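## Task

Pull the spring pin and lift the stand's post by exactly 4 holes (15.2 cm), never letting it fall or descend quickly even while held, then push the pin back in to lock it. Move the wooden block out of the tote onto the stand's top plate. Leave the tote resting fully on the work bench, nothing overhanging its edge. Any number of the robots may work. At the end every gripper must be open and away, and no robot may have toppled or be left leaning.

## Robot and tools

Robots: two identical Hello Robot Stretch 4 units, r1 and r2. Each has an omni-wheel base, a vertical mast with a lift, a single telescoping arm that reaches forward, a three-joint wrist (yaw, pitch, roll) and a two-finger gripper with bendable steel fingers. Each robot reports everything in its own frames; they share no common frame, so relative placement must be judged from camera images, lidar_m and wrist_depth_mm.

Frames: the base frame sits on the floor below the base centre, x ahead, y to the robot's left, z up. hand_pose is the point between the open fingertips (URDF link pinch), expressed in the base frame; its printed value may be somewhat off. The odometry frame is where the base frame was when the scene began; heading is positive leftward, in -3.142..3.142.

execute_actions(actions, cameras): actions is a list holding one action (or empty, which just returns state and pictures). An action is an object keyed by robot name, "r1" and/or "r2", each with its own separate contents. Per robot you may give:
- base: exactly one relative move from where the base last measured itself. translate_m: metres forward (+) or back (-), -2..2. strafe_m: metres sideways, left +, -2..2. rotate_rad: radians turn in place, counter-clockwise from above +, -3.2..3.2.
- joints: absolute targets by name, not offsets. lift_m 0..1.2 m (height on mast); arm_m 0..0.55 m (extension); wrist_yaw_rad -1.134..4.276 (0 points ahead, + to the left, 3.14 tucked back, above 3.4 may hit the arm); wrist_pitch_rad -1.117..4.259 (0 level, 1.57 pointing down); wrist_roll_rad -1.117..4.259 (0 fingers level, + turns clockwise viewed from behind); gripper_m -0.038..0.141 m fingertip gap (negative means fingers press together). Tolerances for done: lift/arm/gripper 0.004, yaw/roll 0.02, pitch 0.05. Out-of-range joint targets are clipped and flagged; other bad values or unknown keys reject the whole call.
- pace: "slow", "default", "fast" or "max" (base up to 0.1/0.3/0.4/0.6 m/s and 1/2/3/4 rad/s; slower with the lift raised above 0.2).
- contact_limits: {"arm_m": 0..0.75}, how hard the arm may push before halting; default 0.5.
- end_of_arm: "enable_torque" on its own, to revive wrist or gripper motors that shut off.
All commanded motions start at once; an action ends within 15 s. A robot or joint you omit may keep driving toward an earlier target. cameras lists names such as r1_head_camera, r1_head_left_camera, r1_head_right_camera, r1_wrist_camera and the r2_ equivalents, or "all"; [] gives none. If any result reports a stop, remaining motion calls in that same reply are skipped.

wait(seconds 0..10): lets the simulation run without new commands and returns state and images.
zoom_image(camera, region [x0,y0,x1,y1] in pixels, origin top-left, up to 504x504): enlarges part of that camera's latest full image.
read_manual(section "licences"): licence texts only.
finished_scene(scene): ends the current scene by its number and reports success; irreversible. The goal must already hold and persist.

Result lines: base_status and joint_status tell how each motion ended: done, off_target (stopped short, maybe still pushing), contact_stop_at_<key> (blocked; that part goes slack, a loaded lift may sag, a base may coast), limit_stop_at_<name> such as own_body (about to hit itself) or tilt (leaning over 6 degrees; lift, arm, wheels go slack), time_out, torque_fault (wrist/gripper motor limp until enable_torque). on_its_own covers uncommanded things; "held at" is a target, not a position. base_odometry counts wheel rotation, so slip looks like travel; a gap over ~0.1 rad between turned_by_wheels and turned_by_imu suggests a bump or slip. base_tilt in degrees (forward/right positive, ~1.5 degree fixed bias). motor_effort is percent of maximum, sign toward higher joint values, bracket = peak in last action; a firm grip shows as a gripper_m effort change, and a held load shifts wrist_pitch effort. lidar_m: 12 distances in metres, 30-degree sectors counter-clockwise starting straight ahead (4th left, 7th behind, 10th right); "-" means nothing seen or closer than 0.25 m. wrist_depth_mm: 7x7 grid of depths 100..2000 mm from the wrist camera, top-left first.

Gripping: command a gap smaller than the object; squeezing tighter pulls it toward the wrist. Gripper reading and done do not confirm a hold. Fingertips jammed on a surface below can be freed by raising the lift. To unfold at scene start, send lift_m 0.4 with wrist_yaw_rad 0.

Cautions: The post falls when the pin is out unless supported; keep it held and never bring it down quickly. Base rims reach 0.23 m from centre; robots pressing into each other ends the run, and any base contact becomes a hard press with further driving. Equal commands give slightly different travel (up to ~3 cm per metre), dangerous when sharing a load. Driving or turning with over 1 kg held and arm_m above 0.2 may tip a robot, especially at fast paces; strong pushes with a high gripper or high contact limit can too. Wrist motors shut off when overloaded (e.g. level gripper with over ~2 kg, or base/arm pushing the gripper into something). Avoid dropping, slamming or knocking things, and small loose objects may get nudged by outside disturbances. Thinking time lets the scene keep running while commands are held.

Each tool is called after "Emit:" by a JSON object that holds its "op" and its "data", one argument or row to a line.

## Session

Emit:
{"op": "execute_actions", "data": {
  "actions": []
}}

Scene clock: 0.00 s.
r1.base_odometry: x=+0.000 y=+0.000 heading=+0.000 (m, m, rad; r1's odometry frame)
r1.turned_by_wheels: +0.000 (rad since the last result)
r1.turned_by_imu: +0.000 (rad since the last result)
r1.base_tilt: forward=-0.2 right=-0.3 (deg)
r1.lidar_m: 0.82 1.04 2.20 3.61 2.26 1.15 1.14 1.49 5.16 1.36 0.91 0.80
r1.base_status: not commanded
r1.joint_positions: lift_m=+0.172 arm_m=+0.003 wrist_yaw_rad=+3.149 wrist_pitch_rad=+0.007 wrist_roll_rad=+0.001 gripper_m=+0.057
r1.joint_status: not commanded
r1.motor_effort: lift_m=+18 arm_m=+0 wrist_yaw_rad=+1 wrist_pitch_rad=-8 wrist_roll_rad=+1 gripper_m=-3 wheel_0=+0 wheel_1=+0 wheel_2=+0 (%)
r1.hand_pose: x=-0.1157 y=+0.0851 z=+0.3478 quat_wxyz=(-0.004, -0.004, +0.001, +1.000) (m; r1's base frame)
r1.wrist_depth_mm: - 139 240 - - - - / - 114 139 - - - - / - 117 140 - 1863 - - / 143 141 206 - - - - / 217 - - - 1863 - - / 226 1229 196 1281 198 1308 1308 / 228 809 854 110 878 831 904
r2.base_odometry: x=+0.000 y=+0.000 heading=+0.000 (m, m, rad; r2's odometry frame)
r2.turned_by_wheels: +0.000 (rad since the last result)
r2.turned_by_imu: +0.000 (rad since the last result)
r2.base_tilt: forward=+0.1 right=+0.0 (deg)
r2.lidar_m: 3.24 3.49 3.71 0.99 1.00 1.55 2.84 1.36 1.06 1.02 1.15 1.76
r2.base_status: not commanded
r2.joint_positions: lift_m=+0.166 arm_m=+0.001 wrist_yaw_rad=+3.181 wrist_pitch_rad=+0.009 wrist_roll_rad=-0.011 gripper_m=+0.057
r2.joint_status: not commanded
r2.motor_effort: lift_m=+20 arm_m=+0 wrist_yaw_rad=+0 wrist_pitch_rad=-7 wrist_roll_rad=+0 gripper_m=-2 wheel_0=+0 wheel_1=+0 wheel_2=+2 (%)
r2.hand_pose: x=-0.1195 y=+0.0759 z=+0.3413 quat_wxyz=(-0.020, -0.004, -0.006, +1.000) (m; r2's base frame)
r2.wrist_depth_mm: - 142 262 - - - - / - 115 141 - - - - / - 115 141 - - - - / - 133 173 - - - - / 212 1708 - - - - - / 1336 1499 213 1618 214 1576 1576 / 904 891 904 148 917 976 1060
pictures: r1_head_camera, r1_head_left_camera, r1_head_right_camera, r1_wrist_camera, r2_head_camera, r2_head_left_camera, r2_head_right_camera, r2_wrist_camera
Images, in order (width x height): r1_head_camera 420x560, r1_head_left_camera 420x672, r1_head_right_camera 420x672, r1_wrist_camera 616x392, r2_head_camera 420x560, r2_head_left_camera 420x672, r2_head_right_camera 420x672, r2_wrist_camera 616x392.

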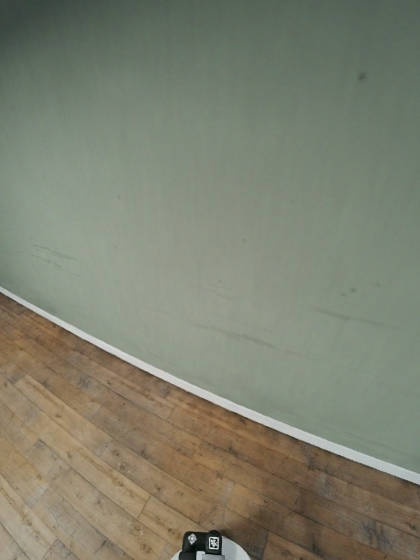

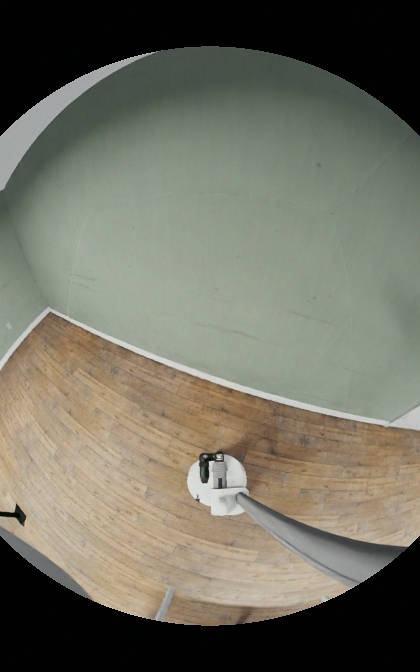

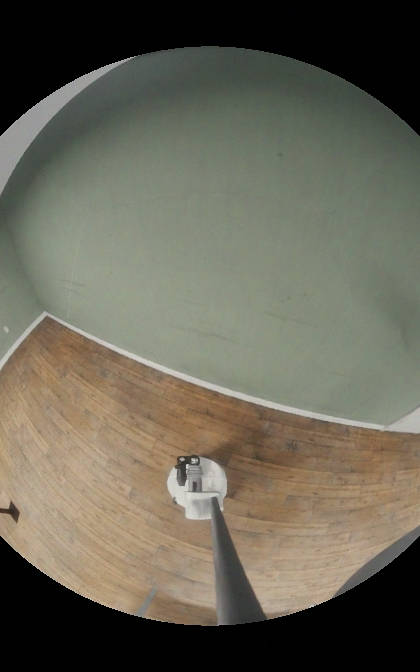

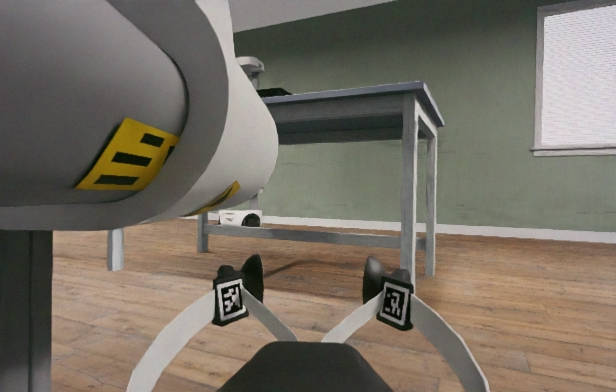

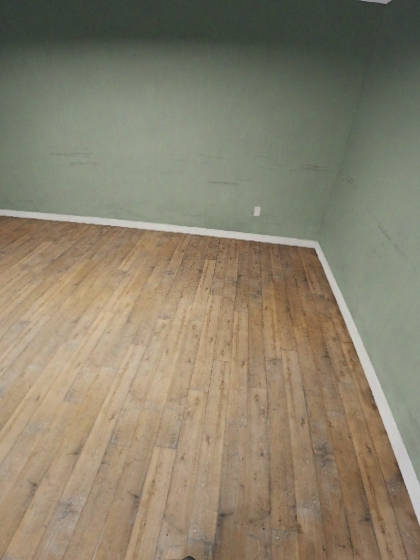

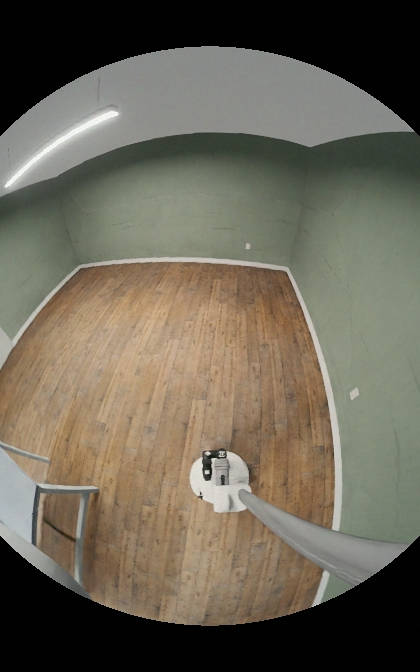

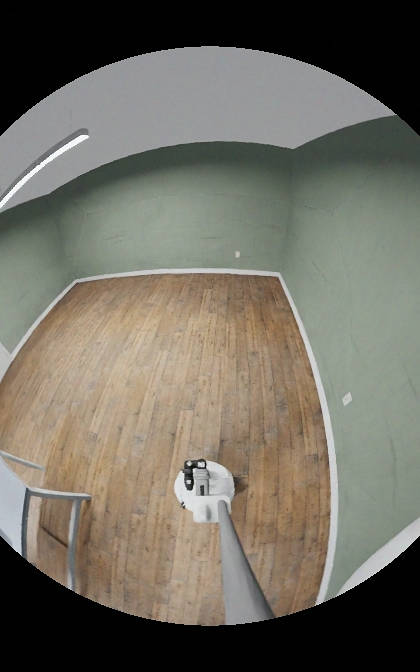

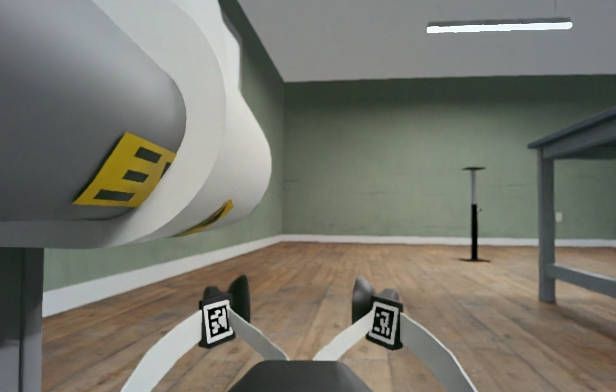

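Emit:
{"op": "execute_actions", "data": {
  "actions": [
    {"r1":{"base":{"rotate_rad":2.1},"joints":{"lift_m":0.4,"wrist_yaw_rad":0}},"r2":{"base":{"rotate_rad":2.2},"joints":{"lift_m":0.4,"wrist_yaw_rad":0}}}
  ],
  "cameras": ["r1_head_camera","r1_head_left_camera","r1_wrist_camera","r2_head_camera","r2_head_left_camera"]
}}

Scene clock: 2.60 s.
r1.base_odometry: x=+0.000 y=+0.000 heading=+2.100 (m, m, rad; r1's odometry frame)
r1.turned_by_wheels: +2.100 (rad since the last result)
r1.turned_by_imu: +2.140 (rad since the last result)
r1.base_tilt: forward=-0.2 right=-0.3 (deg)
r1.lidar_m: 2.24 1.13 1.16 1.51 5.16 1.29 0.89 0.81 0.85 1.10 2.41 3.61
r1.base_status: done
r1.joint_positions: lift_m=+0.400 arm_m=+0.003 wrist_yaw_rad=+0.001 wrist_pitch_rad=+0.007 wrist_roll_rad=+0.001 gripper_m=+0.057
r1.joint_status: all done
r1.motor_effort: lift_m=+22(23) arm_m=-1(1) wrist_yaw_rad=-1(6) wrist_pitch_rad=-7(8) wrist_roll_rad=+1(0) gripper_m=-4(4) wheel_0=-2(6) wheel_1=-1(7) wheel_2=-1(10) (%)
r1.hand_pose: x=+0.4620 y=-0.0873 z=+0.5758 quat_wxyz=(+1.000, +0.001, +0.004, +0.000) (m; r1's base frame)
r1.wrist_depth_mm: - - - - - - - / - - - - - - - / - - - - - - - / - - - - - - - / - - - - - - - / 1808 1863 196 1921 198 - - / 1308 1205 1336 110 1366 1281 1366
r2.base_odometry: x=+0.000 y=+0.000 heading=+2.199 (m, m, rad; r2's odometry frame)
r2.turned_by_wheels: +2.199 (rad since the last result)
r2.turned_by_imu: +2.216 (rad since the last result)
r2.base_tilt: forward=+0.0 right=+0.1 (deg)
r2.lidar_m: 1.04 1.87 2.21 1.23 1.04 1.04 1.23 2.09 3.25 3.73 3.63 0.99
r2.base_status: done
r2.joint_positions: lift_m=+0.400 arm_m=+0.001 wrist_yaw_rad=+0.000 wrist_pitch_rad=+0.009 wrist_roll_rad=-0.011 gripper_m=+0.057
r2.joint_status: all done
r2.motor_effort: lift_m=+24(26) arm_m=+0(0) wrist_yaw_rad=-2(7) wrist_pitch_rad=-7(7) wrist_roll_rad=+0(1) gripper_m=-4(3) wheel_0=-3(8) wheel_1=-3(9) wheel_2=-4(11) (%)
r2.hand_pose: x=+0.4608 y=-0.0873 z=+0.5753 quat_wxyz=(+1.000, -0.006, +0.005, +0.000) (m; r2's base frame)
r2.wrist_depth_mm: - - - - - - - / - - - - - - - / - - - - - - - / - - 1397 1863 1464 991 - / - - - - - - - / - - 213 - 214 - - / 1537 1430 1308 148 1430 1308 1576
pictures: r1_head_camera, r1_head_left_camera, r1_wrist_camera, r2_head_camera, r2_head_left_camera
Images, in order (width x height): r1_head_camera 420x560, r1_head_left_camera 420x672, r1_wrist_camera 616x392, r2_head_camera 420x560, r2_head_left_camera 420x672.

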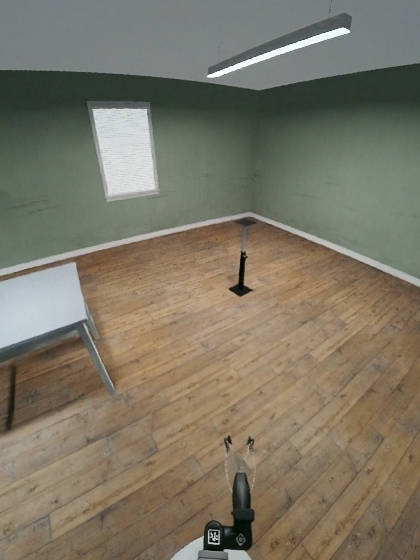

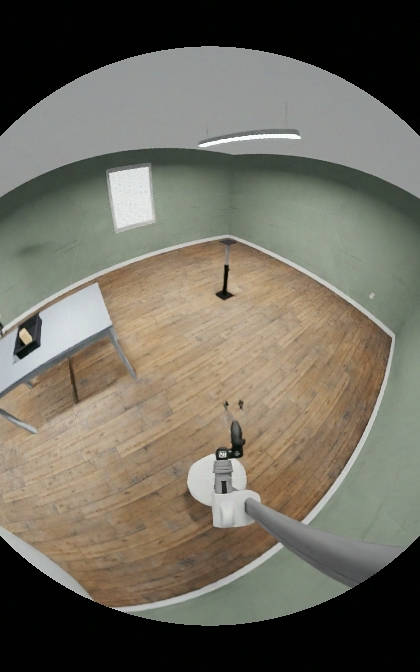

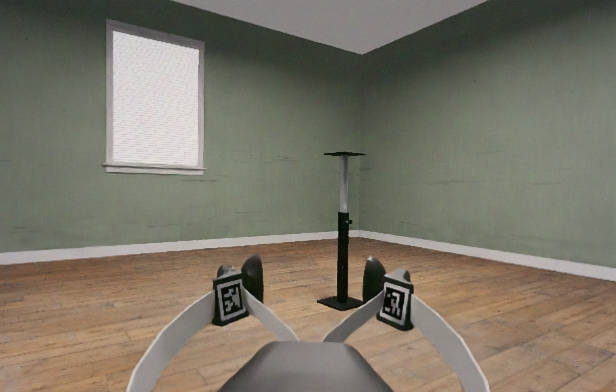

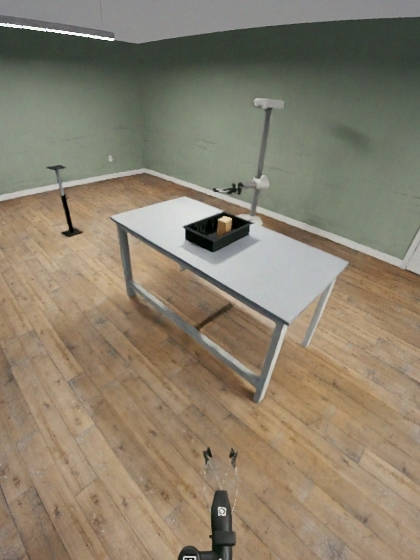

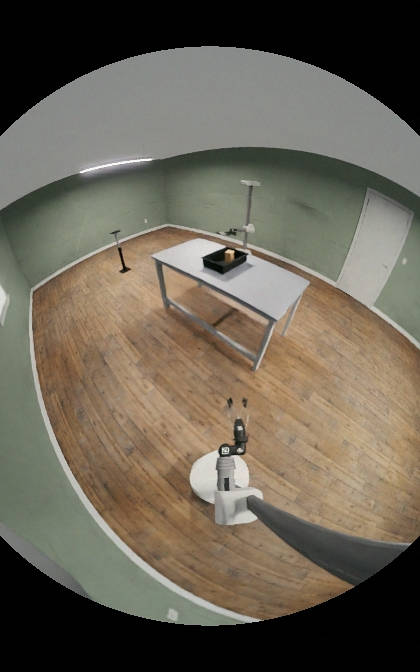

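Emit:
{"op": "execute_actions", "data": {
  "actions": [
    {"r1":{"base":{"rotate_rad":0.67}},"r2":{"base":{"rotate_rad":-0.8}}}
  ],
  "cameras": []
}}

Emit:
{"op": "execute_actions", "data": {
  "actions": [
    {"r1":{"base":{"strafe_m":-1.6},"pace":"fast"},"r2":{"base":{"strafe_m":1.1},"joints":{"lift_m":1.0,"wrist_pitch_rad":0.9,"gripper_m":0.13},"pace":"fast"}}
  ],
  "cameras": ["r1_head_camera","r1_wrist_camera","r2_head_camera","r2_wrist_camera"]
}}

Scene clock: 4.53 s.
r1.base_odometry: x=+0.000 y=+0.000 heading=+2.770 (m, m, rad; r1's odometry frame)
r1.turned_by_wheels: +0.670 (rad since the last result)
r1.turned_by_imu: +0.683 (rad since the last result)
r1.base_tilt: forward=-0.2 right=-0.2 (deg)
r1.lidar_m: 1.14 1.24 1.76 2.64 1.10 0.86 0.82 0.89 1.27 3.58 2.26 2.23
r1.base_status: done
r1.joint_positions: lift_m=+0.400 arm_m=+0.003 wrist_yaw_rad=+0.000 wrist_pitch_rad=+0.007 wrist_roll_rad=+0.001 gripper_m=+0.057
r1.joint_status: not commanded
r1.motor_effort: lift_m=+22(22) arm_m=+0(1) wrist_yaw_rad=+0(0) wrist_pitch_rad=-7(7) wrist_roll_rad=+2(1) gripper_m=-3(5) wheel_0=+0(6) wheel_1=+1(1) wheel_2=+1(5) (%)
r1.hand_pose: x=+0.4619 y=-0.0874 z=+0.5759 quat_wxyz=(+1.000, +0.001, +0.004, +0.000) (m; r1's base frame)
r1.wrist_depth_mm: - - - - - - - / - - - - - - - / 1025 1008 991 - - - - / - - - - - - - / - - - - - - - / 1708 1661 196 1618 198 - - / 1308 1229 1308 110 1336 1255 1366
r2.base_odometry: x=+0.000 y=+0.000 heading=+1.400 (m, m, rad; r2's odometry frame)
r2.turned_by_wheels: -0.799 (rad since the last result)
r2.turned_by_imu: -0.805 (rad since the last result)
r2.base_tilt: forward=+0.1 right=+0.0 (deg)
r2.lidar_m: 1.57 0.97 1.25 3.58 1.55 1.10 1.04 1.08 1.44 3.22 3.33 3.85
r2.base_status: done
r2.joint_positions: lift_m=+0.400 arm_m=+0.001 wrist_yaw_rad=+0.000 wrist_pitch_rad=+0.009 wrist_roll_rad=-0.011 gripper_m=+0.057
r2.joint_status: not commanded
r2.motor_effort: lift_m=+23(24) arm_m=+0(0) wrist_yaw_rad=-1(1) wrist_pitch_rad=-7(8) wrist_roll_rad=+0(0) gripper_m=-4(4) wheel_0=+3(9) wheel_1=+3(4) wheel_2=+3(11) (%)
r2.hand_pose: x=+0.4607 y=-0.0875 z=+0.5753 quat_wxyz=(+1.000, -0.006, +0.005, +0.000) (m; r2's base frame)
r2.wrist_depth_mm: - - - - - - - / - - - - - - - / - - - - - - - / 750 - - - - - - / - - - - - - - / 1308 - 213 - 214 - - / 1060 1366 1430 148 1430 1537 1576
pictures: none
No camera images: the call's "cameras" was empty. Leave "cameras" out to get every camera's image.

Scene clock: 9.77 s.
r1.base_odometry: x=+0.581 y=+1.491 heading=+2.770 (m, m, rad; r1's odometry frame)
r1.turned_by_wheels: +0.000 (rad since the last result)
r1.turned_by_imu: -0.004 (rad since the last result)
r1.base_tilt: forward=-0.2 right=-0.3 (deg)
r1.lidar_m: 1.55 2.24 1.96 2.98 1.24 0.92 0.91 0.97 1.41 1.94 2.05 2.94
r1.base_status: done
r1.joint_positions: lift_m=+0.400 arm_m=+0.003 wrist_yaw_rad=+0.000 wrist_pitch_rad=+0.007 wrist_roll_rad=+0.001 gripper_m=+0.057
r1.joint_status: not commanded
r1.motor_effort: lift_m=+21(22) arm_m=+0(1) wrist_yaw_rad=+0(0) wrist_pitch_rad=-7(8) wrist_roll_rad=+2(0) gripper_m=-4(6) wheel_0=+0(12) wheel_1=-1(11) wheel_2=+0(2) (%)
r1.hand_pose: x=+0.4619 y=-0.0874 z=+0.5759 quat_wxyz=(+1.000, +0.001, +0.004, +0.000) (m; r1's base frame)
r1.wrist_depth_mm: - - - - - - - / - - - - - - - / - - - - - - - / - - - - - - - / - - - - - - - / 1863 1921 196 1921 198 - - / 1281 1229 1308 110 1308 1255 1336
r2.base_odometry: x=-1.084 y=+0.187 heading=+1.400 (m, m, rad; r2's odometry frame)
r2.turned_by_wheels: +0.000 (rad since the last result)
r2.turned_by_imu: -0.002 (rad since the last result)
r2.base_tilt: forward=+0.0 right=+0.0 (deg)
r2.lidar_m: 0.87 0.87 2.50 4.36 1.64 1.16 1.08 1.12 1.51 3.76 4.46 0.91
r2.base_status: done
r2.joint_positions: lift_m=+1.000 arm_m=+0.001 wrist_yaw_rad=+0.000 wrist_pitch_rad=+0.901 wrist_roll_rad=-0.011 gripper_m=+0.130
r2.joint_status: all done
r2.motor_effort: lift_m=+23(25) arm_m=+0(0) wrist_yaw_rad=+0(0) wrist_pitch_rad=-4(9) wrist_roll_rad=-1(0) gripper_m=+1(4) wheel_0=+2(12) wheel_1=-1(14) wheel_2=+0(2) (%)
r2.hand_pose: x=+0.3513 y=-0.0874 z=+0.9517 quat_wxyz=(+0.900, -0.005, +0.436, +0.002) (m; r2's base frame)
r2.wrist_depth_mm: 854 866 798 842 891 904 - / 732 741 768 788 788 798 820 / 1756 1708 1756 1808 1756 1756 1756 / 1537 1537 1537 1537 1576 1537 1576 / 1255 1281 1336 1308 1308 1336 1397 / 1205 1182 1205 1229 1205 1205 1229 / 1098 1060 1098 153 1118 1098 1160
pictures: r1_head_camera, r1_wrist_camera, r2_head_camera, r2_wrist_camera
Images, in order (width x height): r1_head_camera 420x560, r1_wrist_camera 616x392, r2_head_camera 420x560, r2_wrist_camera 616x392.

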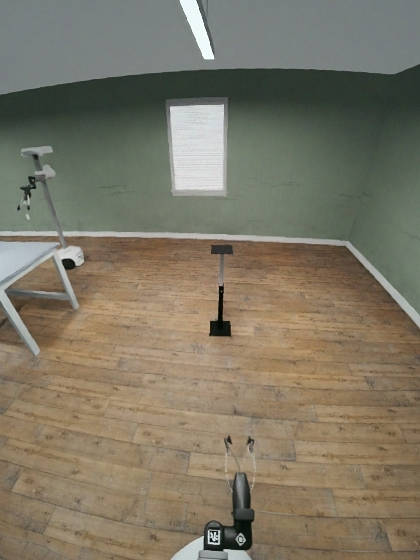

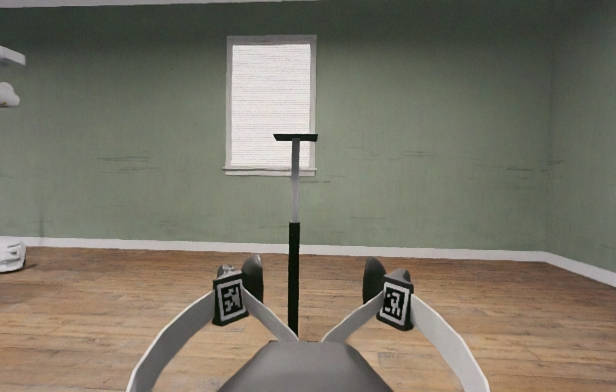

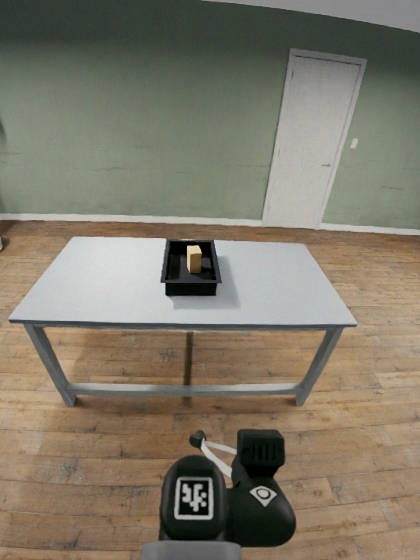

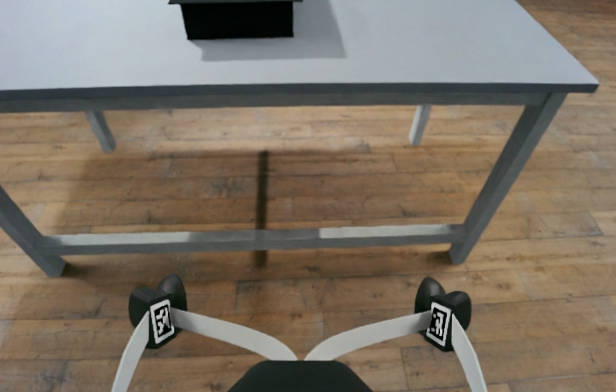

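Emit:
{"op": "execute_actions", "data": {
  "actions": [
    {"r1":{"base":{"rotate_rad":0.04}},"r2":{"base":{"strafe_m":0.15},"joints":{"lift_m":1.1}}}
  ],
  "cameras": []
}}

Emit:
{"op": "execute_actions", "data": {
  "actions": [
    {"r1":{"base":{"translate_m":0.85},"joints":{"lift_m":0.31,"gripper_m":0.09}},"r2":{"base":{"translate_m":0.55}}}
  ],
  "cameras": ["r1_head_camera","r1_wrist_camera","r2_head_camera","r2_wrist_camera"]
}}

Scene clock: 11.77 s.
r1.base_odometry: x=+0.581 y=+1.491 heading=+2.810 (m, m, rad; r1's odometry frame)
r1.turned_by_wheels: +0.040 (rad since the last result)
r1.turned_by_imu: +0.040 (rad since the last result)
r1.base_tilt: forward=-0.1 right=-0.2 (deg)
r1.lidar_m: 1.56 2.14 1.96 2.68 1.21 0.93 0.89 1.00 1.48 1.94 2.09 3.08
r1.base_status: done
r1.joint_positions: lift_m=+0.400 arm_m=+0.003 wrist_yaw_rad=+0.000 wrist_pitch_rad=+0.007 wrist_roll_rad=+0.001 gripper_m=+0.057
r1.joint_status: not commanded
r1.motor_effort: lift_m=+21(21) arm_m=-1(1) wrist_yaw_rad=+0(1) wrist_pitch_rad=-8(8) wrist_roll_rad=+1(2) gripper_m=-5(4) wheel_0=-2(4) wheel_1=+1(5) wheel_2=+0(6) (%)
r1.hand_pose: x=+0.4619 y=-0.0874 z=+0.5759 quat_wxyz=(+1.000, +0.001, +0.004, +0.000) (m; r1's base frame)
r1.wrist_depth_mm: - - - - - - - / - - - - - - - / - - - - - - - / - - - - - - - / - - - - - - - / 1863 1863 196 1921 198 - - / 1308 1229 1308 110 1336 1255 1366
r2.base_odometry: x=-1.232 y=+0.212 heading=+1.400 (m, m, rad; r2's odometry frame)
r2.turned_by_wheels: +0.000 (rad since the last result)
r2.turned_by_imu: +0.000 (rad since the last result)
r2.base_tilt: forward=+0.0 right=+0.0 (deg)
r2.lidar_m: 0.84 0.87 2.36 4.22 1.65 1.17 1.08 1.11 1.51 3.76 4.62 0.91
r2.base_status: done
r2.joint_positions: lift_m=+1.100 arm_m=+0.001 wrist_yaw_rad=+0.000 wrist_pitch_rad=+0.901 wrist_roll_rad=-0.011 gripper_m=+0.130
r2.joint_status: all done
r2.motor_effort: lift_m=+24(24) arm_m=+0(0) wrist_yaw_rad=-1(1) wrist_pitch_rad=-5(4) wrist_roll_rad=-1(1) gripper_m=+2(1) wheel_0=-1(11) wheel_1=+1(8) wheel_2=+0(1) (%)
r2.hand_pose: x=+0.3513 y=-0.0874 z=+1.0516 quat_wxyz=(+0.900, -0.005, +0.436, +0.002) (m; r2's base frame)
r2.wrist_depth_mm: 1078 1078 1078 1025 1118 1138 - / 878 891 891 878 917 917 946 / 798 854 866 866 891 904 917 / 1537 1618 1661 1708 1708 1708 1661 / 1430 1430 1430 1430 1464 1430 1499 / 1281 1255 1308 1336 1308 1308 1336 / 1182 1160 1182 153 1205 1205 1229
pictures: none
No camera images: the call's "cameras" was empty. Leave "cameras" out to get every camera's image.

Scene clock: 16.10 s.
r1.base_odometry: x=-0.222 y=+1.768 heading=+2.810 (m, m, rad; r1's odometry frame)
r1.turned_by_wheels: +0.000 (rad since the last result)
r1.turned_by_imu: +0.000 (rad since the last result)
r1.base_tilt: forward=-0.2 right=-0.1 (deg)
r1.lidar_m: 0.69 3.18 1.59 1.59 2.30 1.79 1.76 1.91 2.06 2.04 2.18 2.99
r1.base_status: done
r1.joint_positions: lift_m=+0.310 arm_m=+0.003 wrist_yaw_rad=+0.000 wrist_pitch_rad=+0.007 wrist_roll_rad=+0.001 gripper_m=+0.090
r1.joint_status: all done
r1.motor_effort: lift_m=+14(20) arm_m=-1(1) wrist_yaw_rad=+0(0) wrist_pitch_rad=-8(8) wrist_roll_rad=-1(0) gripper_m=-4(1) wheel_0=+1(5) wheel_1=-1(3) wheel_2=+2(10) (%)
r1.hand_pose: x=+0.4619 y=-0.0874 z=+0.4865 quat_wxyz=(+1.000, +0.001, +0.004, +0.000) (m; r1's base frame)
r1.wrist_depth_mm: - - - 603 - - - / - - - - - - - / - - - - - - - / - - - - - - - / - - - - - - - / 1618 1618 204 1499 199 1661 1661 / 1118 1060 1138 110 1138 1078 1160
r2.base_odometry: x=-1.139 y=+0.754 heading=+1.400 (m, m, rad; r2's odometry frame)
r2.turned_by_wheels: +0.000 (rad since the last result)
r2.turned_by_imu: +0.002 (rad since the last result)
r2.base_tilt: forward=+0.1 right=+0.0 (deg)
r2.lidar_m: 0.31 0.31 0.46 2.19 2.44 1.75 1.62 1.69 2.27 4.47 0.49 0.35
r2.base_status: done
r2.joint_positions: lift_m=+1.100 arm_m=+0.001 wrist_yaw_rad=+0.000 wrist_pitch_rad=+0.901 wrist_roll_rad=-0.011 gripper_m=+0.130
r2.joint_status: not commanded
r2.motor_effort: lift_m=+24(24) arm_m=+0(0) wrist_yaw_rad=-1(0) wrist_pitch_rad=-4(5) wrist_roll_rad=+0(0) gripper_m=+0(0) wheel_0=+3(7) wheel_1=+3(8) wheel_2=-2(12) (%)
r2.hand_pose: x=+0.3513 y=-0.0874 z=+1.0516 quat_wxyz=(+0.900, -0.005, +0.436, +0.002) (m; r2's base frame)
r2.wrist_depth_mm: - - - - - - - / 878 891 891 768 904 917 946 / 750 759 732 654 750 788 778 / 654 654 647 654 647 676 683 / 574 580 554 539 564 591 597 / 517 504 525 530 521 517 535 / 473 462 466 154 480 473 488
pictures: r1_head_camera, r1_wrist_camera, r2_head_camera, r2_wrist_camera
Images, in order (width x height): r1_head_camera 420x560, r1_wrist_camera 616x392, r2_head_camera 420x560, r2_wrist_camera 616x392.

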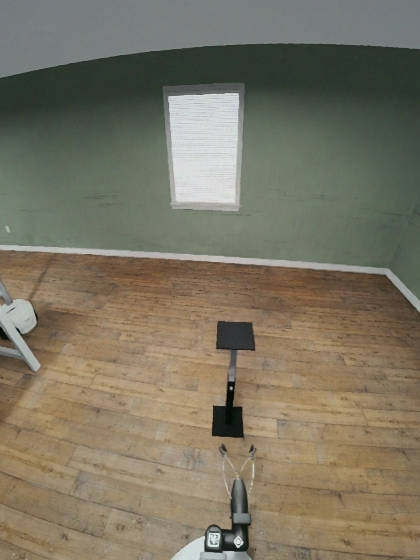

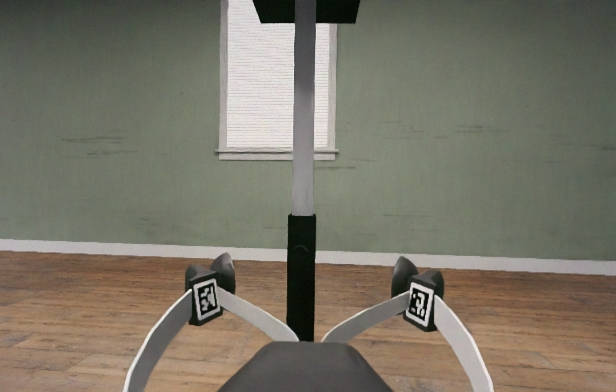

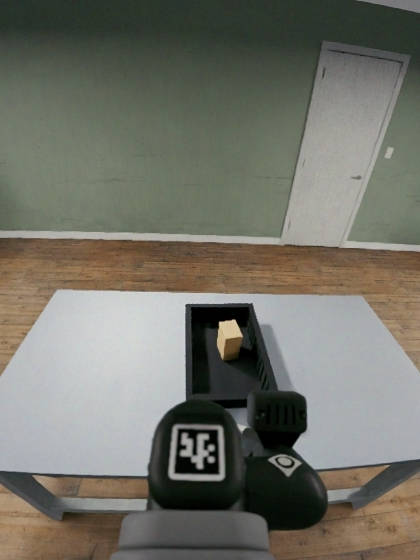

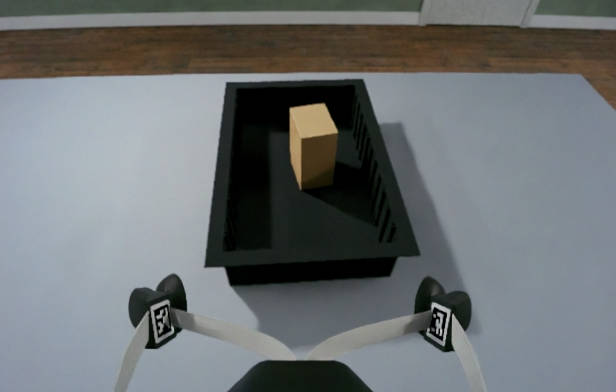

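Emit:
{"op": "execute_actions", "data": {
  "actions": [
    {"r1":{"base":{"rotate_rad":0.04},"joints":{"lift_m":0.30,"arm_m":0.08}},"r2":{"base":{"strafe_m":-0.015},"joints":{"arm_m":0.42,"wrist_pitch_rad":1.2,"wrist_roll_rad":-0.2}}}
  ],
  "cameras": ["r1_head_camera","r1_wrist_camera","r2_head_camera","r2_wrist_camera"]
}}

Scene clock: 19.63 s.
r1.base_odometry: x=-0.222 y=+1.768 heading=+2.850 (m, m, rad; r1's odometry frame)
r1.turned_by_wheels: +0.040 (rad since the last result)
r1.turned_by_imu: +0.040 (rad since the last result)
r1.base_tilt: forward=-0.2 right=-0.3 (deg)
r1.lidar_m: 0.68 3.21 1.58 1.72 2.24 1.79 1.75 1.96 2.07 2.02 2.22 2.99
r1.base_status: done
r1.joint_positions: lift_m=+0.300 arm_m=+0.079 wrist_yaw_rad=+0.000 wrist_pitch_rad=+0.007 wrist_roll_rad=+0.001 gripper_m=+0.090
r1.joint_status: all done
r1.motor_effort: lift_m=+14(12) arm_m=+6(7) wrist_yaw_rad=+1(0) wrist_pitch_rad=-7(8) wrist_roll_rad=+1(1) gripper_m=-3(1) wheel_0=-1(3) wheel_1=+1(2) wheel_2=-1(3) (%)
r1.hand_pose: x=+0.5383 y=-0.0874 z=+0.4766 quat_wxyz=(+1.000, +0.001, +0.003, +0.000) (m; r1's base frame)
r1.wrist_depth_mm: - - - - - - - / - - - - - - - / - - - - - - - / - - - - - - - / - - - - - - - / 1576 1576 204 462 199 1661 1708 / 1098 1042 1118 110 1118 1078 1138
r2.base_odometry: x=-1.124 y=+0.752 heading=+1.401 (m, m, rad; r2's odometry frame)
r2.turned_by_wheels: +0.000 (rad since the last result)
r2.turned_by_imu: +0.001 (rad since the last result)
r2.base_tilt: forward=+0.0 right=+0.0 (deg)
r2.lidar_m: 0.31 0.34 0.45 2.22 2.47 1.74 1.64 1.67 2.28 4.44 0.49 0.32
r2.base_status: done
r2.joint_positions: lift_m=+1.100 arm_m=+0.419 wrist_yaw_rad=+0.000 wrist_pitch_rad=+1.201 wrist_roll_rad=-0.200 gripper_m=+0.130
r2.joint_status: all done
r2.motor_effort: lift_m=+24(24) arm_m=+8(9) wrist_yaw_rad=-2(0) wrist_pitch_rad=-3(3) wrist_roll_rad=-1(4) gripper_m=+0(1) wheel_0=+3(11) wheel_1=-2(8) wheel_2=+0(2) (%)
r2.hand_pose: x=+0.6938 y=-0.0874 z=+1.0089 quat_wxyz=(+0.821, -0.082, +0.562, +0.056) (m; r2's base frame)
r2.wrist_depth_mm: 597 1618 1661 1708 1756 1808 1808 / 559 574 585 597 609 1661 1756 / 521 530 459 484 564 591 603 / 488 500 496 517 521 539 559 / 459 466 473 368 484 512 521 / 430 424 445 433 384 477 484 / 413 370 421 154 421 445 462
pictures: r1_head_camera, r1_wrist_camera, r2_head_camera, r2_wrist_camera
Images, in order (width x height): r1_head_camera 420x560, r1_wrist_camera 616x392, r2_head_camera 420x560, r2_wrist_camera 616x392.

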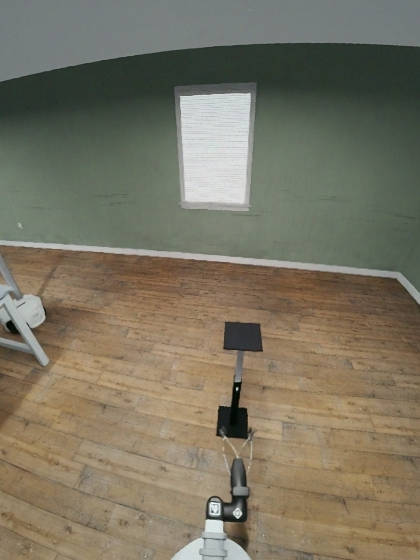

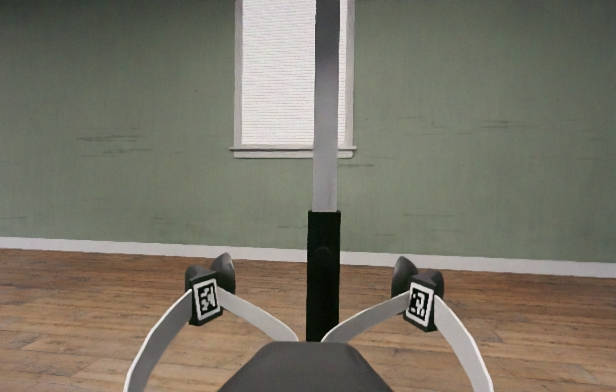

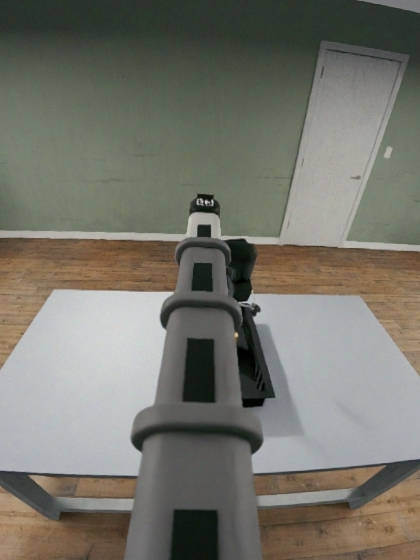

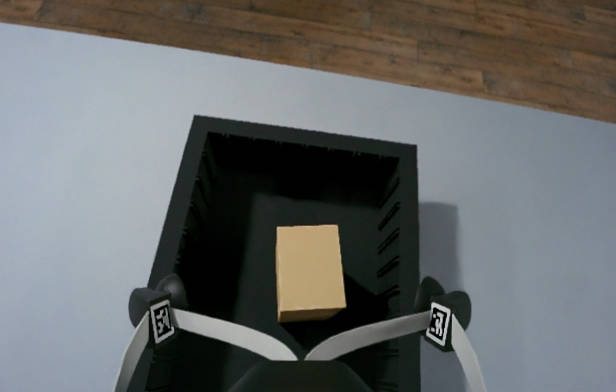

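Emit:
{"op": "execute_actions", "data": {
  "actions": [
    {"r1":{"base":{"rotate_rad":-0.13}},"r2":{"joints":{"arm_m":0.465,"lift_m":1.02,"gripper_m":0.11}}}
  ],
  "cameras": []
}}

Emit:
{"op": "execute_actions", "data": {
  "actions": [
    {"r1":{"base":{"strafe_m":0.09}},"r2":{"joints":{"lift_m":0.95}}}
  ],
  "cameras": ["r1_head_camera","r1_wrist_camera","r2_wrist_camera"]
}}

Scene clock: 21.30 s.
r1.base_odometry: x=-0.222 y=+1.768 heading=+2.720 (m, m, rad; r1's odometry frame)
r1.turned_by_wheels: -0.130 (rad since the last result)
r1.turned_by_imu: -0.133 (rad since the last result)
r1.base_tilt: forward=-0.2 right=-0.2 (deg)
r1.lidar_m: 0.67 3.05 1.62 1.58 2.51 1.85 1.76 1.85 2.12 2.02 2.11 2.89
r1.base_status: done
r1.joint_positions: lift_m=+0.300 arm_m=+0.079 wrist_yaw_rad=+0.000 wrist_pitch_rad=+0.007 wrist_roll_rad=+0.001 gripper_m=+0.090
r1.joint_status: not commanded
r1.motor_effort: lift_m=+14(14) arm_m=+6(6) wrist_yaw_rad=+1(1) wrist_pitch_rad=-7(8) wrist_roll_rad=+1(1) gripper_m=-3(3) wheel_0=+0(6) wheel_1=+0(4) wheel_2=+1(2) (%)
r1.hand_pose: x=+0.5383 y=-0.0874 z=+0.4766 quat_wxyz=(+1.000, +0.001, +0.003, +0.000) (m; r1's base frame)
r1.wrist_depth_mm: - - - - - - - / - - - - - - - / - - - - - - - / - - - - - - - / - - 462 - - - - / 1618 1576 204 1618 200 1661 1661 / 1118 1042 1008 110 1160 1060 1138
r2.base_odometry: x=-1.124 y=+0.752 heading=+1.401 (m, m, rad; r2's odometry frame)
r2.turned_by_wheels: +0.000 (rad since the last result)
r2.turned_by_imu: +0.000 (rad since the last result)
r2.base_tilt: forward=+0.0 right=+0.0 (deg)
r2.lidar_m: 0.30 0.34 0.44 2.19 2.46 1.73 1.63 1.68 2.26 4.45 0.51 0.32
r2.base_status: not commanded
r2.joint_positions: lift_m=+1.020 arm_m=+0.464 wrist_yaw_rad=+0.000 wrist_pitch_rad=+1.201 wrist_roll_rad=-0.200 gripper_m=+0.110
r2.joint_status: all done
r2.motor_effort: lift_m=+14(23) arm_m=+8(7) wrist_yaw_rad=-1(0) wrist_pitch_rad=-3(3) wrist_roll_rad=-1(0) gripper_m=-2(0) wheel_0=+3(3) wheel_1=-2(2) wheel_2=+0(0) (%)
r2.hand_pose: x=+0.7387 y=-0.0874 z=+0.9296 quat_wxyz=(+0.821, -0.082, +0.562, +0.056) (m; r2's base frame)
r2.wrist_depth_mm: 500 508 1537 1576 1661 1661 1708 / 462 473 484 500 512 1537 1576 / 433 439 370 375 377 488 500 / 404 402 421 427 407 455 466 / 382 342 394 282 402 424 433 / 362 291 370 265 220 397 407 / 342 273 351 149 343 373 384
pictures: none
No camera images: the call's "cameras" was empty. Leave "cameras" out to get every camera's image.

Scene clock: 22.70 s.
r1.base_odometry: x=-0.259 y=+1.686 heading=+2.720 (m, m, rad; r1's odometry frame)
r1.turned_by_wheels: +0.000 (rad since the last result)
r1.turned_by_imu: +0.000 (rad since the last result)
r1.base_tilt: forward=-0.2 right=-0.3 (deg)
r1.lidar_m: 0.70 3.06 1.54 1.48 2.51 1.83 1.75 1.87 2.20 2.12 2.18 3.05
r1.base_status: done
r1.joint_positions: lift_m=+0.300 arm_m=+0.079 wrist_yaw_rad=+0.000 wrist_pitch_rad=+0.007 wrist_roll_rad=+0.001 gripper_m=+0.090
r1.joint_status: not commanded
r1.motor_effort: lift_m=+13(13) arm_m=+6(6) wrist_yaw_rad=+1(0) wrist_pitch_rad=-8(8) wrist_roll_rad=+2(2) gripper_m=-5(3) wheel_0=+0(8) wheel_1=-1(10) wheel_2=+1(1) (%)
r1.hand_pose: x=+0.5383 y=-0.0874 z=+0.4766 quat_wxyz=(+1.000, +0.001, +0.003, +0.000) (m; r1's base frame)
r1.wrist_depth_mm: - - - - - - - / - - - - - - - / - - - - - - - / - - - - - - - / - - - - - - - / 1537 1618 204 1499 198 1661 1661 / 1098 1042 1118 110 1138 1098 1138
r2.base_odometry: x=-1.124 y=+0.752 heading=+1.401 (m, m, rad; r2's odometry frame)
r2.turned_by_wheels: +0.000 (rad since the last result)
r2.turned_by_imu: +0.000 (rad since the last result)
r2.base_tilt: forward=+0.1 right=+0.0 (deg)
r2.lidar_m: 0.29 0.34 0.44 2.19 2.44 1.75 1.63 1.68 2.24 4.46 0.48 0.34
r2.base_status: not commanded
r2.joint_positions: lift_m=+0.950 arm_m=+0.464 wrist_yaw_rad=+0.000 wrist_pitch_rad=+1.201 wrist_roll_rad=-0.200 gripper_m=+0.110
r2.joint_status: all done
r2.motor_effort: lift_m=+15(16) arm_m=+8(8) wrist_yaw_rad=-1(1) wrist_pitch_rad=-3(4) wrist_roll_rad=+0(0) gripper_m=-2(1) wheel_0=+3(3) wheel_1=-2(2) wheel_2=+0(0) (%)
r2.hand_pose: x=+0.7387 y=-0.0874 z=+0.8596 quat_wxyz=(+0.821, -0.082, +0.562, +0.056) (m; r2's base frame)
r2.wrist_depth_mm: 410 421 433 449 462 1576 1618 / 384 317 301 304 424 433 445 / 357 290 362 359 336 394 413 / 336 268 347 353 357 293 382 / 312 278 325 209 332 283 355 / 223 250 304 197 201 245 338 / 210 254 289 150 296 229 315
pictures: r1_head_camera, r1_wrist_camera, r2_wrist_camera
Images, in order (width x height): r1_head_camera 420x560, r1_wrist_camera 616x392, r2_wrist_camera 616x392.

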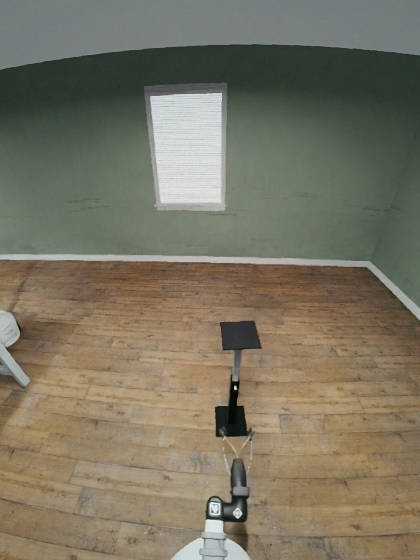

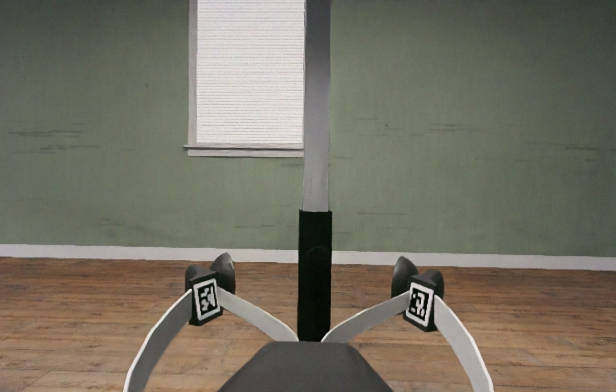

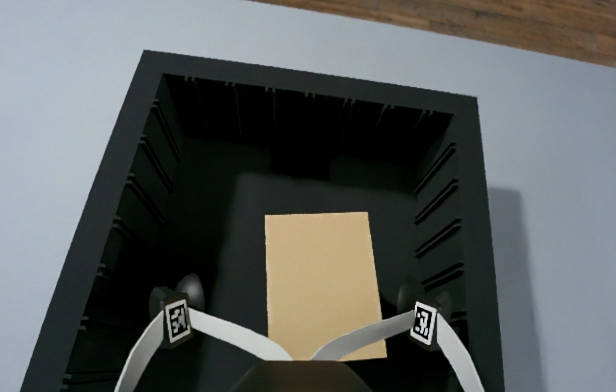

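Emit:
{"op": "execute_actions", "data": {
  "actions": [
    {"r1":{"joints":{"arm_m":0.17,"lift_m":0.28}},"r2":{"base":{"strafe_m":-0.01},"joints":{"lift_m":0.93}}}
  ],
  "cameras": []
}}

Emit:
{"op": "execute_actions", "data": {
  "actions": [
    {"r2":{"joints":{"gripper_m":0.01}}}
  ],
  "cameras": []
}}

Emit:
{"op": "execute_actions", "data": {
  "actions": [
    {"r2":{"joints":{"lift_m":1.12}}}
  ],
  "cameras": ["r1_head_camera","r1_wrist_camera","r2_wrist_camera"]
}}

Emit:
{"op": "zoom_image", "data": {
  "camera": "r1_head_camera",
  "region": [180,340,300,460]
}}

Scene clock: 24.17 s.
r1.base_odometry: x=-0.259 y=+1.686 heading=+2.720 (m, m, rad; r1's odometry frame)
r1.turned_by_wheels: +0.000 (rad since the last result)
r1.turned_by_imu: +0.000 (rad since the last result)
r1.base_tilt: forward=-0.2 right=-0.3 (deg)
r1.lidar_m: 0.68 3.08 1.51 1.48 2.51 1.85 1.76 1.86 2.23 2.13 2.20 3.03
r1.base_status: not commanded
r1.joint_positions: lift_m=+0.280 arm_m=+0.169 wrist_yaw_rad=+0.000 wrist_pitch_rad=+0.007 wrist_roll_rad=+0.001 gripper_m=+0.090
r1.joint_status: all done
r1.motor_effort: lift_m=+13(14) arm_m=+6(6) wrist_yaw_rad=+1(1) wrist_pitch_rad=-8(8) wrist_roll_rad=+1(1) gripper_m=-2(4) wheel_0=+0(0) wheel_1=-1(1) wheel_2=+1(1) (%)
r1.hand_pose: x=+0.6283 y=-0.0874 z=+0.4566 quat_wxyz=(+1.000, +0.001, +0.003, +0.000) (m; r1's base frame)
r1.wrist_depth_mm: - - - - - - - / - - - - - - - / - - - - - - - / - - - - - - - / - - - 370 - - - / 1537 1537 204 370 199 1618 1618 / 1078 1008 1078 110 1078 1042 1118
r2.base_odometry: x=-1.114 y=+0.750 heading=+1.400 (m, m, rad; r2's odometry frame)
r2.turned_by_wheels: +0.000 (rad since the last result)
r2.turned_by_imu: +0.000 (rad since the last result)
r2.base_tilt: forward=+0.1 right=+0.0 (deg)
r2.lidar_m: 0.30 0.32 0.46 2.23 2.44 1.75 1.65 1.70 2.27 4.44 0.49 0.34
r2.base_status: done
r2.joint_positions: lift_m=+0.930 arm_m=+0.464 wrist_yaw_rad=+0.000 wrist_pitch_rad=+1.201 wrist_roll_rad=-0.200 gripper_m=+0.110
r2.joint_status: all done
r2.motor_effort: lift_m=+15(14) arm_m=+8(8) wrist_yaw_rad=-1(1) wrist_pitch_rad=-4(3) wrist_roll_rad=-1(1) gripper_m=-1(1) wheel_0=+2(9) wheel_1=-3(7) wheel_2=+0(0) (%)
r2.hand_pose: x=+0.7387 y=-0.0874 z=+0.8396 quat_wxyz=(+0.821, -0.082, +0.562, +0.056) (m; r2's base frame)
r2.wrist_depth_mm: 387 394 407 418 433 445 1576 / 359 278 297 287 289 410 421 / 332 273 345 347 334 290 384 / 304 286 325 329 334 272 359 / 216 293 304 189 314 254 336 / 204 271 213 178 195 225 314 / 204 263 270 149 278 210 297
pictures: none
No camera images: the call's "cameras" was empty. Leave "cameras" out to get every camera's image.

Scene clock: 26.00 s.
r1.base_odometry: x=-0.259 y=+1.686 heading=+2.720 (m, m, rad; r1's odometry frame)
r1.turned_by_wheels: +0.000 (rad since the last result)
r1.turned_by_imu: +0.000 (rad since the last result)
r1.base_tilt: forward=-0.2 right=-0.2 (deg)
r1.lidar_m: 0.70 3.07 1.53 1.48 2.51 1.84 1.77 1.85 2.21 2.12 2.21 3.02
r1.base_status: not commanded
r1.joint_positions: lift_m=+0.280 arm_m=+0.169 wrist_yaw_rad=+0.000 wrist_pitch_rad=+0.007 wrist_roll_rad=+0.001 gripper_m=+0.090
r1.joint_status: not commanded
r1.motor_effort: lift_m=+13(13) arm_m=+6(6) wrist_yaw_rad=+1(1) wrist_pitch_rad=-7(8) wrist_roll_rad=+0(1) gripper_m=-5(2) wheel_0=+0(0) wheel_1=-1(1) wheel_2=+0(1) (%)
r1.hand_pose: x=+0.6283 y=-0.0874 z=+0.4566 quat_wxyz=(+1.000, +0.001, +0.003, +0.000) (m; r1's base frame)
r1.wrist_depth_mm: - - - - - - - / - - - - - - - / - - - - - - - / - - - - - - - / - - - 368 - - - / 1537 1537 203 368 199 1618 1618 / 1078 991 1060 110 1098 1025 1098
r2.base_odometry: x=-1.114 y=+0.750 heading=+1.400 (m, m, rad; r2's odometry frame)
r2.turned_by_wheels: +0.000 (rad since the last result)
r2.turned_by_imu: +0.000 (rad since the last result)
r2.base_tilt: forward=+0.0 right=+0.0 (deg)
r2.lidar_m: 0.30 0.34 0.46 2.22 2.44 1.75 1.63 1.69 2.29 4.43 0.49 0.33
r2.base_status: not commanded
r2.joint_positions: lift_m=+0.930 arm_m=+0.464 wrist_yaw_rad=+0.000 wrist_pitch_rad=+1.202 wrist_roll_rad=-0.200 gripper_m=+0.011
r2.joint_status: all done
r2.motor_effort: lift_m=+15(15) arm_m=+8(8) wrist_yaw_rad=-1(1) wrist_pitch_rad=-7(6) wrist_roll_rad=-2(0) gripper_m=-27(24) wheel_0=+3(3) wheel_1=-3(3) wheel_2=+0(0) (%)
r2.hand_pose: x=+0.7385 y=-0.0874 z=+0.8395 quat_wxyz=(+0.821, -0.082, +0.563, +0.056) (m; r2's base frame)
r2.wrist_depth_mm: 382 389 407 415 430 439 1576 / 357 277 297 287 287 404 418 / 330 270 343 345 336 283 384 / 266 283 324 330 334 273 357 / 214 293 300 177 312 245 334 / 201 278 181 166 183 228 314 / 204 258 265 159 255 204 297
pictures: none
No camera images: the call's "cameras" was empty. Leave "cameras" out to get every camera's image.

Scene clock: 27.87 s.
r1.base_odometry: x=-0.259 y=+1.686 heading=+2.720 (m, m, rad; r1's odometry frame)
r1.turned_by_wheels: +0.000 (rad since the last result)
r1.turned_by_imu: +0.000 (rad since the last result)
r1.base_tilt: forward=-0.2 right=-0.3 (deg)
r1.lidar_m: 0.69 3.06 1.52 1.47 2.51 1.82 1.75 1.85 2.22 2.12 2.20 3.02
r1.base_status: not commanded
r1.joint_positions: lift_m=+0.280 arm_m=+0.169 wrist_yaw_rad=+0.000 wrist_pitch_rad=+0.007 wrist_roll_rad=+0.001 gripper_m=+0.090
r1.joint_status: not commanded
r1.motor_effort: lift_m=+13(13) arm_m=+6(6) wrist_yaw_rad=+1(1) wrist_pitch_rad=-8(8) wrist_roll_rad=+1(1) gripper_m=+0(1) wheel_0=+0(0) wheel_1=-1(1) wheel_2=+1(1) (%)
r1.hand_pose: x=+0.6283 y=-0.0874 z=+0.4566 quat_wxyz=(+1.000, +0.001, +0.003, +0.000) (m; r1's base frame)
r1.wrist_depth_mm: - - - - - - - / - - - - - - - / - - - - - - - / - - - - - - - / - - - 370 - - - / 1499 1499 204 370 199 1576 1618 / 1078 991 1060 110 1078 1025 1098
r2.base_odometry: x=-1.114 y=+0.750 heading=+1.400 (m, m, rad; r2's odometry frame)
r2.turned_by_wheels: +0.000 (rad since the last result)
r2.turned_by_imu: +0.000 (rad since the last result)
r2.base_tilt: forward=+0.0 right=+0.0 (deg)
r2.lidar_m: 0.31 0.34 0.40 2.23 2.44 1.74 1.64 1.67 2.26 4.42 0.46 0.32
r2.base_status: not commanded
r2.joint_positions: lift_m=+1.120 arm_m=+0.464 wrist_yaw_rad=+0.000 wrist_pitch_rad=+1.202 wrist_roll_rad=-0.200 gripper_m=+0.011
r2.joint_status: all done
r2.motor_effort: lift_m=+25(25) arm_m=+8(8) wrist_yaw_rad=-1(0) wrist_pitch_rad=-5(5) wrist_roll_rad=-1(0) gripper_m=-23(25) wheel_0=+3(3) wheel_1=-3(3) wheel_2=+0(0) (%)
r2.hand_pose: x=+0.7385 y=-0.0874 z=+1.0287 quat_wxyz=(+0.821, -0.082, +0.563, +0.056) (m; r2's base frame)
r2.wrist_depth_mm: 1576 1576 1661 1708 1756 1808 1863 / 585 591 609 1618 1661 1661 1661 / 539 554 569 574 591 609 1576 / 508 517 469 452 539 564 580 / 477 480 484 177 480 535 539 / 449 449 181 166 183 496 508 / 427 353 430 159 373 459 480
pictures: r1_head_camera, r1_wrist_camera, r2_wrist_camera
Images, in order (width x height): r1_head_camera 420x560, r1_wrist_camera 616x392, r2_wrist_camera 616x392.

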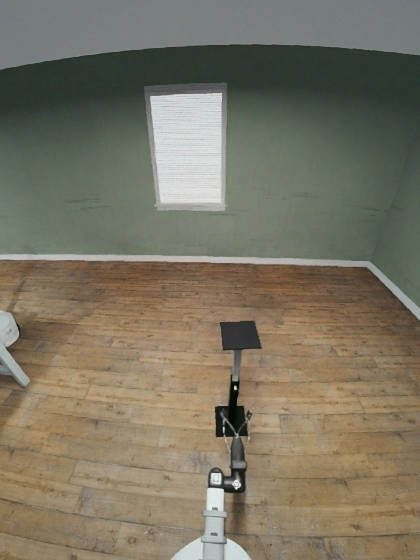

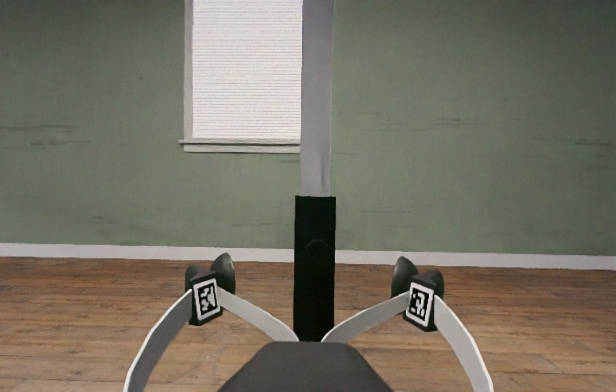

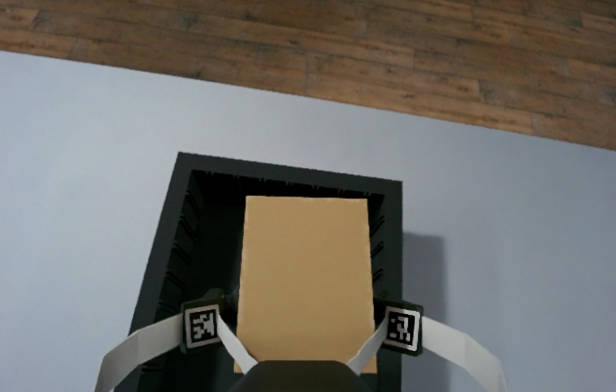

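Region (180, 340, 300, 460) of r1_head_camera's 420x560 image, scaled by 4.200, with more detail than that image has.

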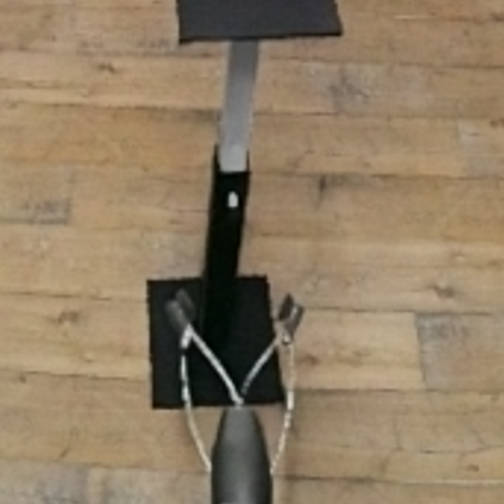

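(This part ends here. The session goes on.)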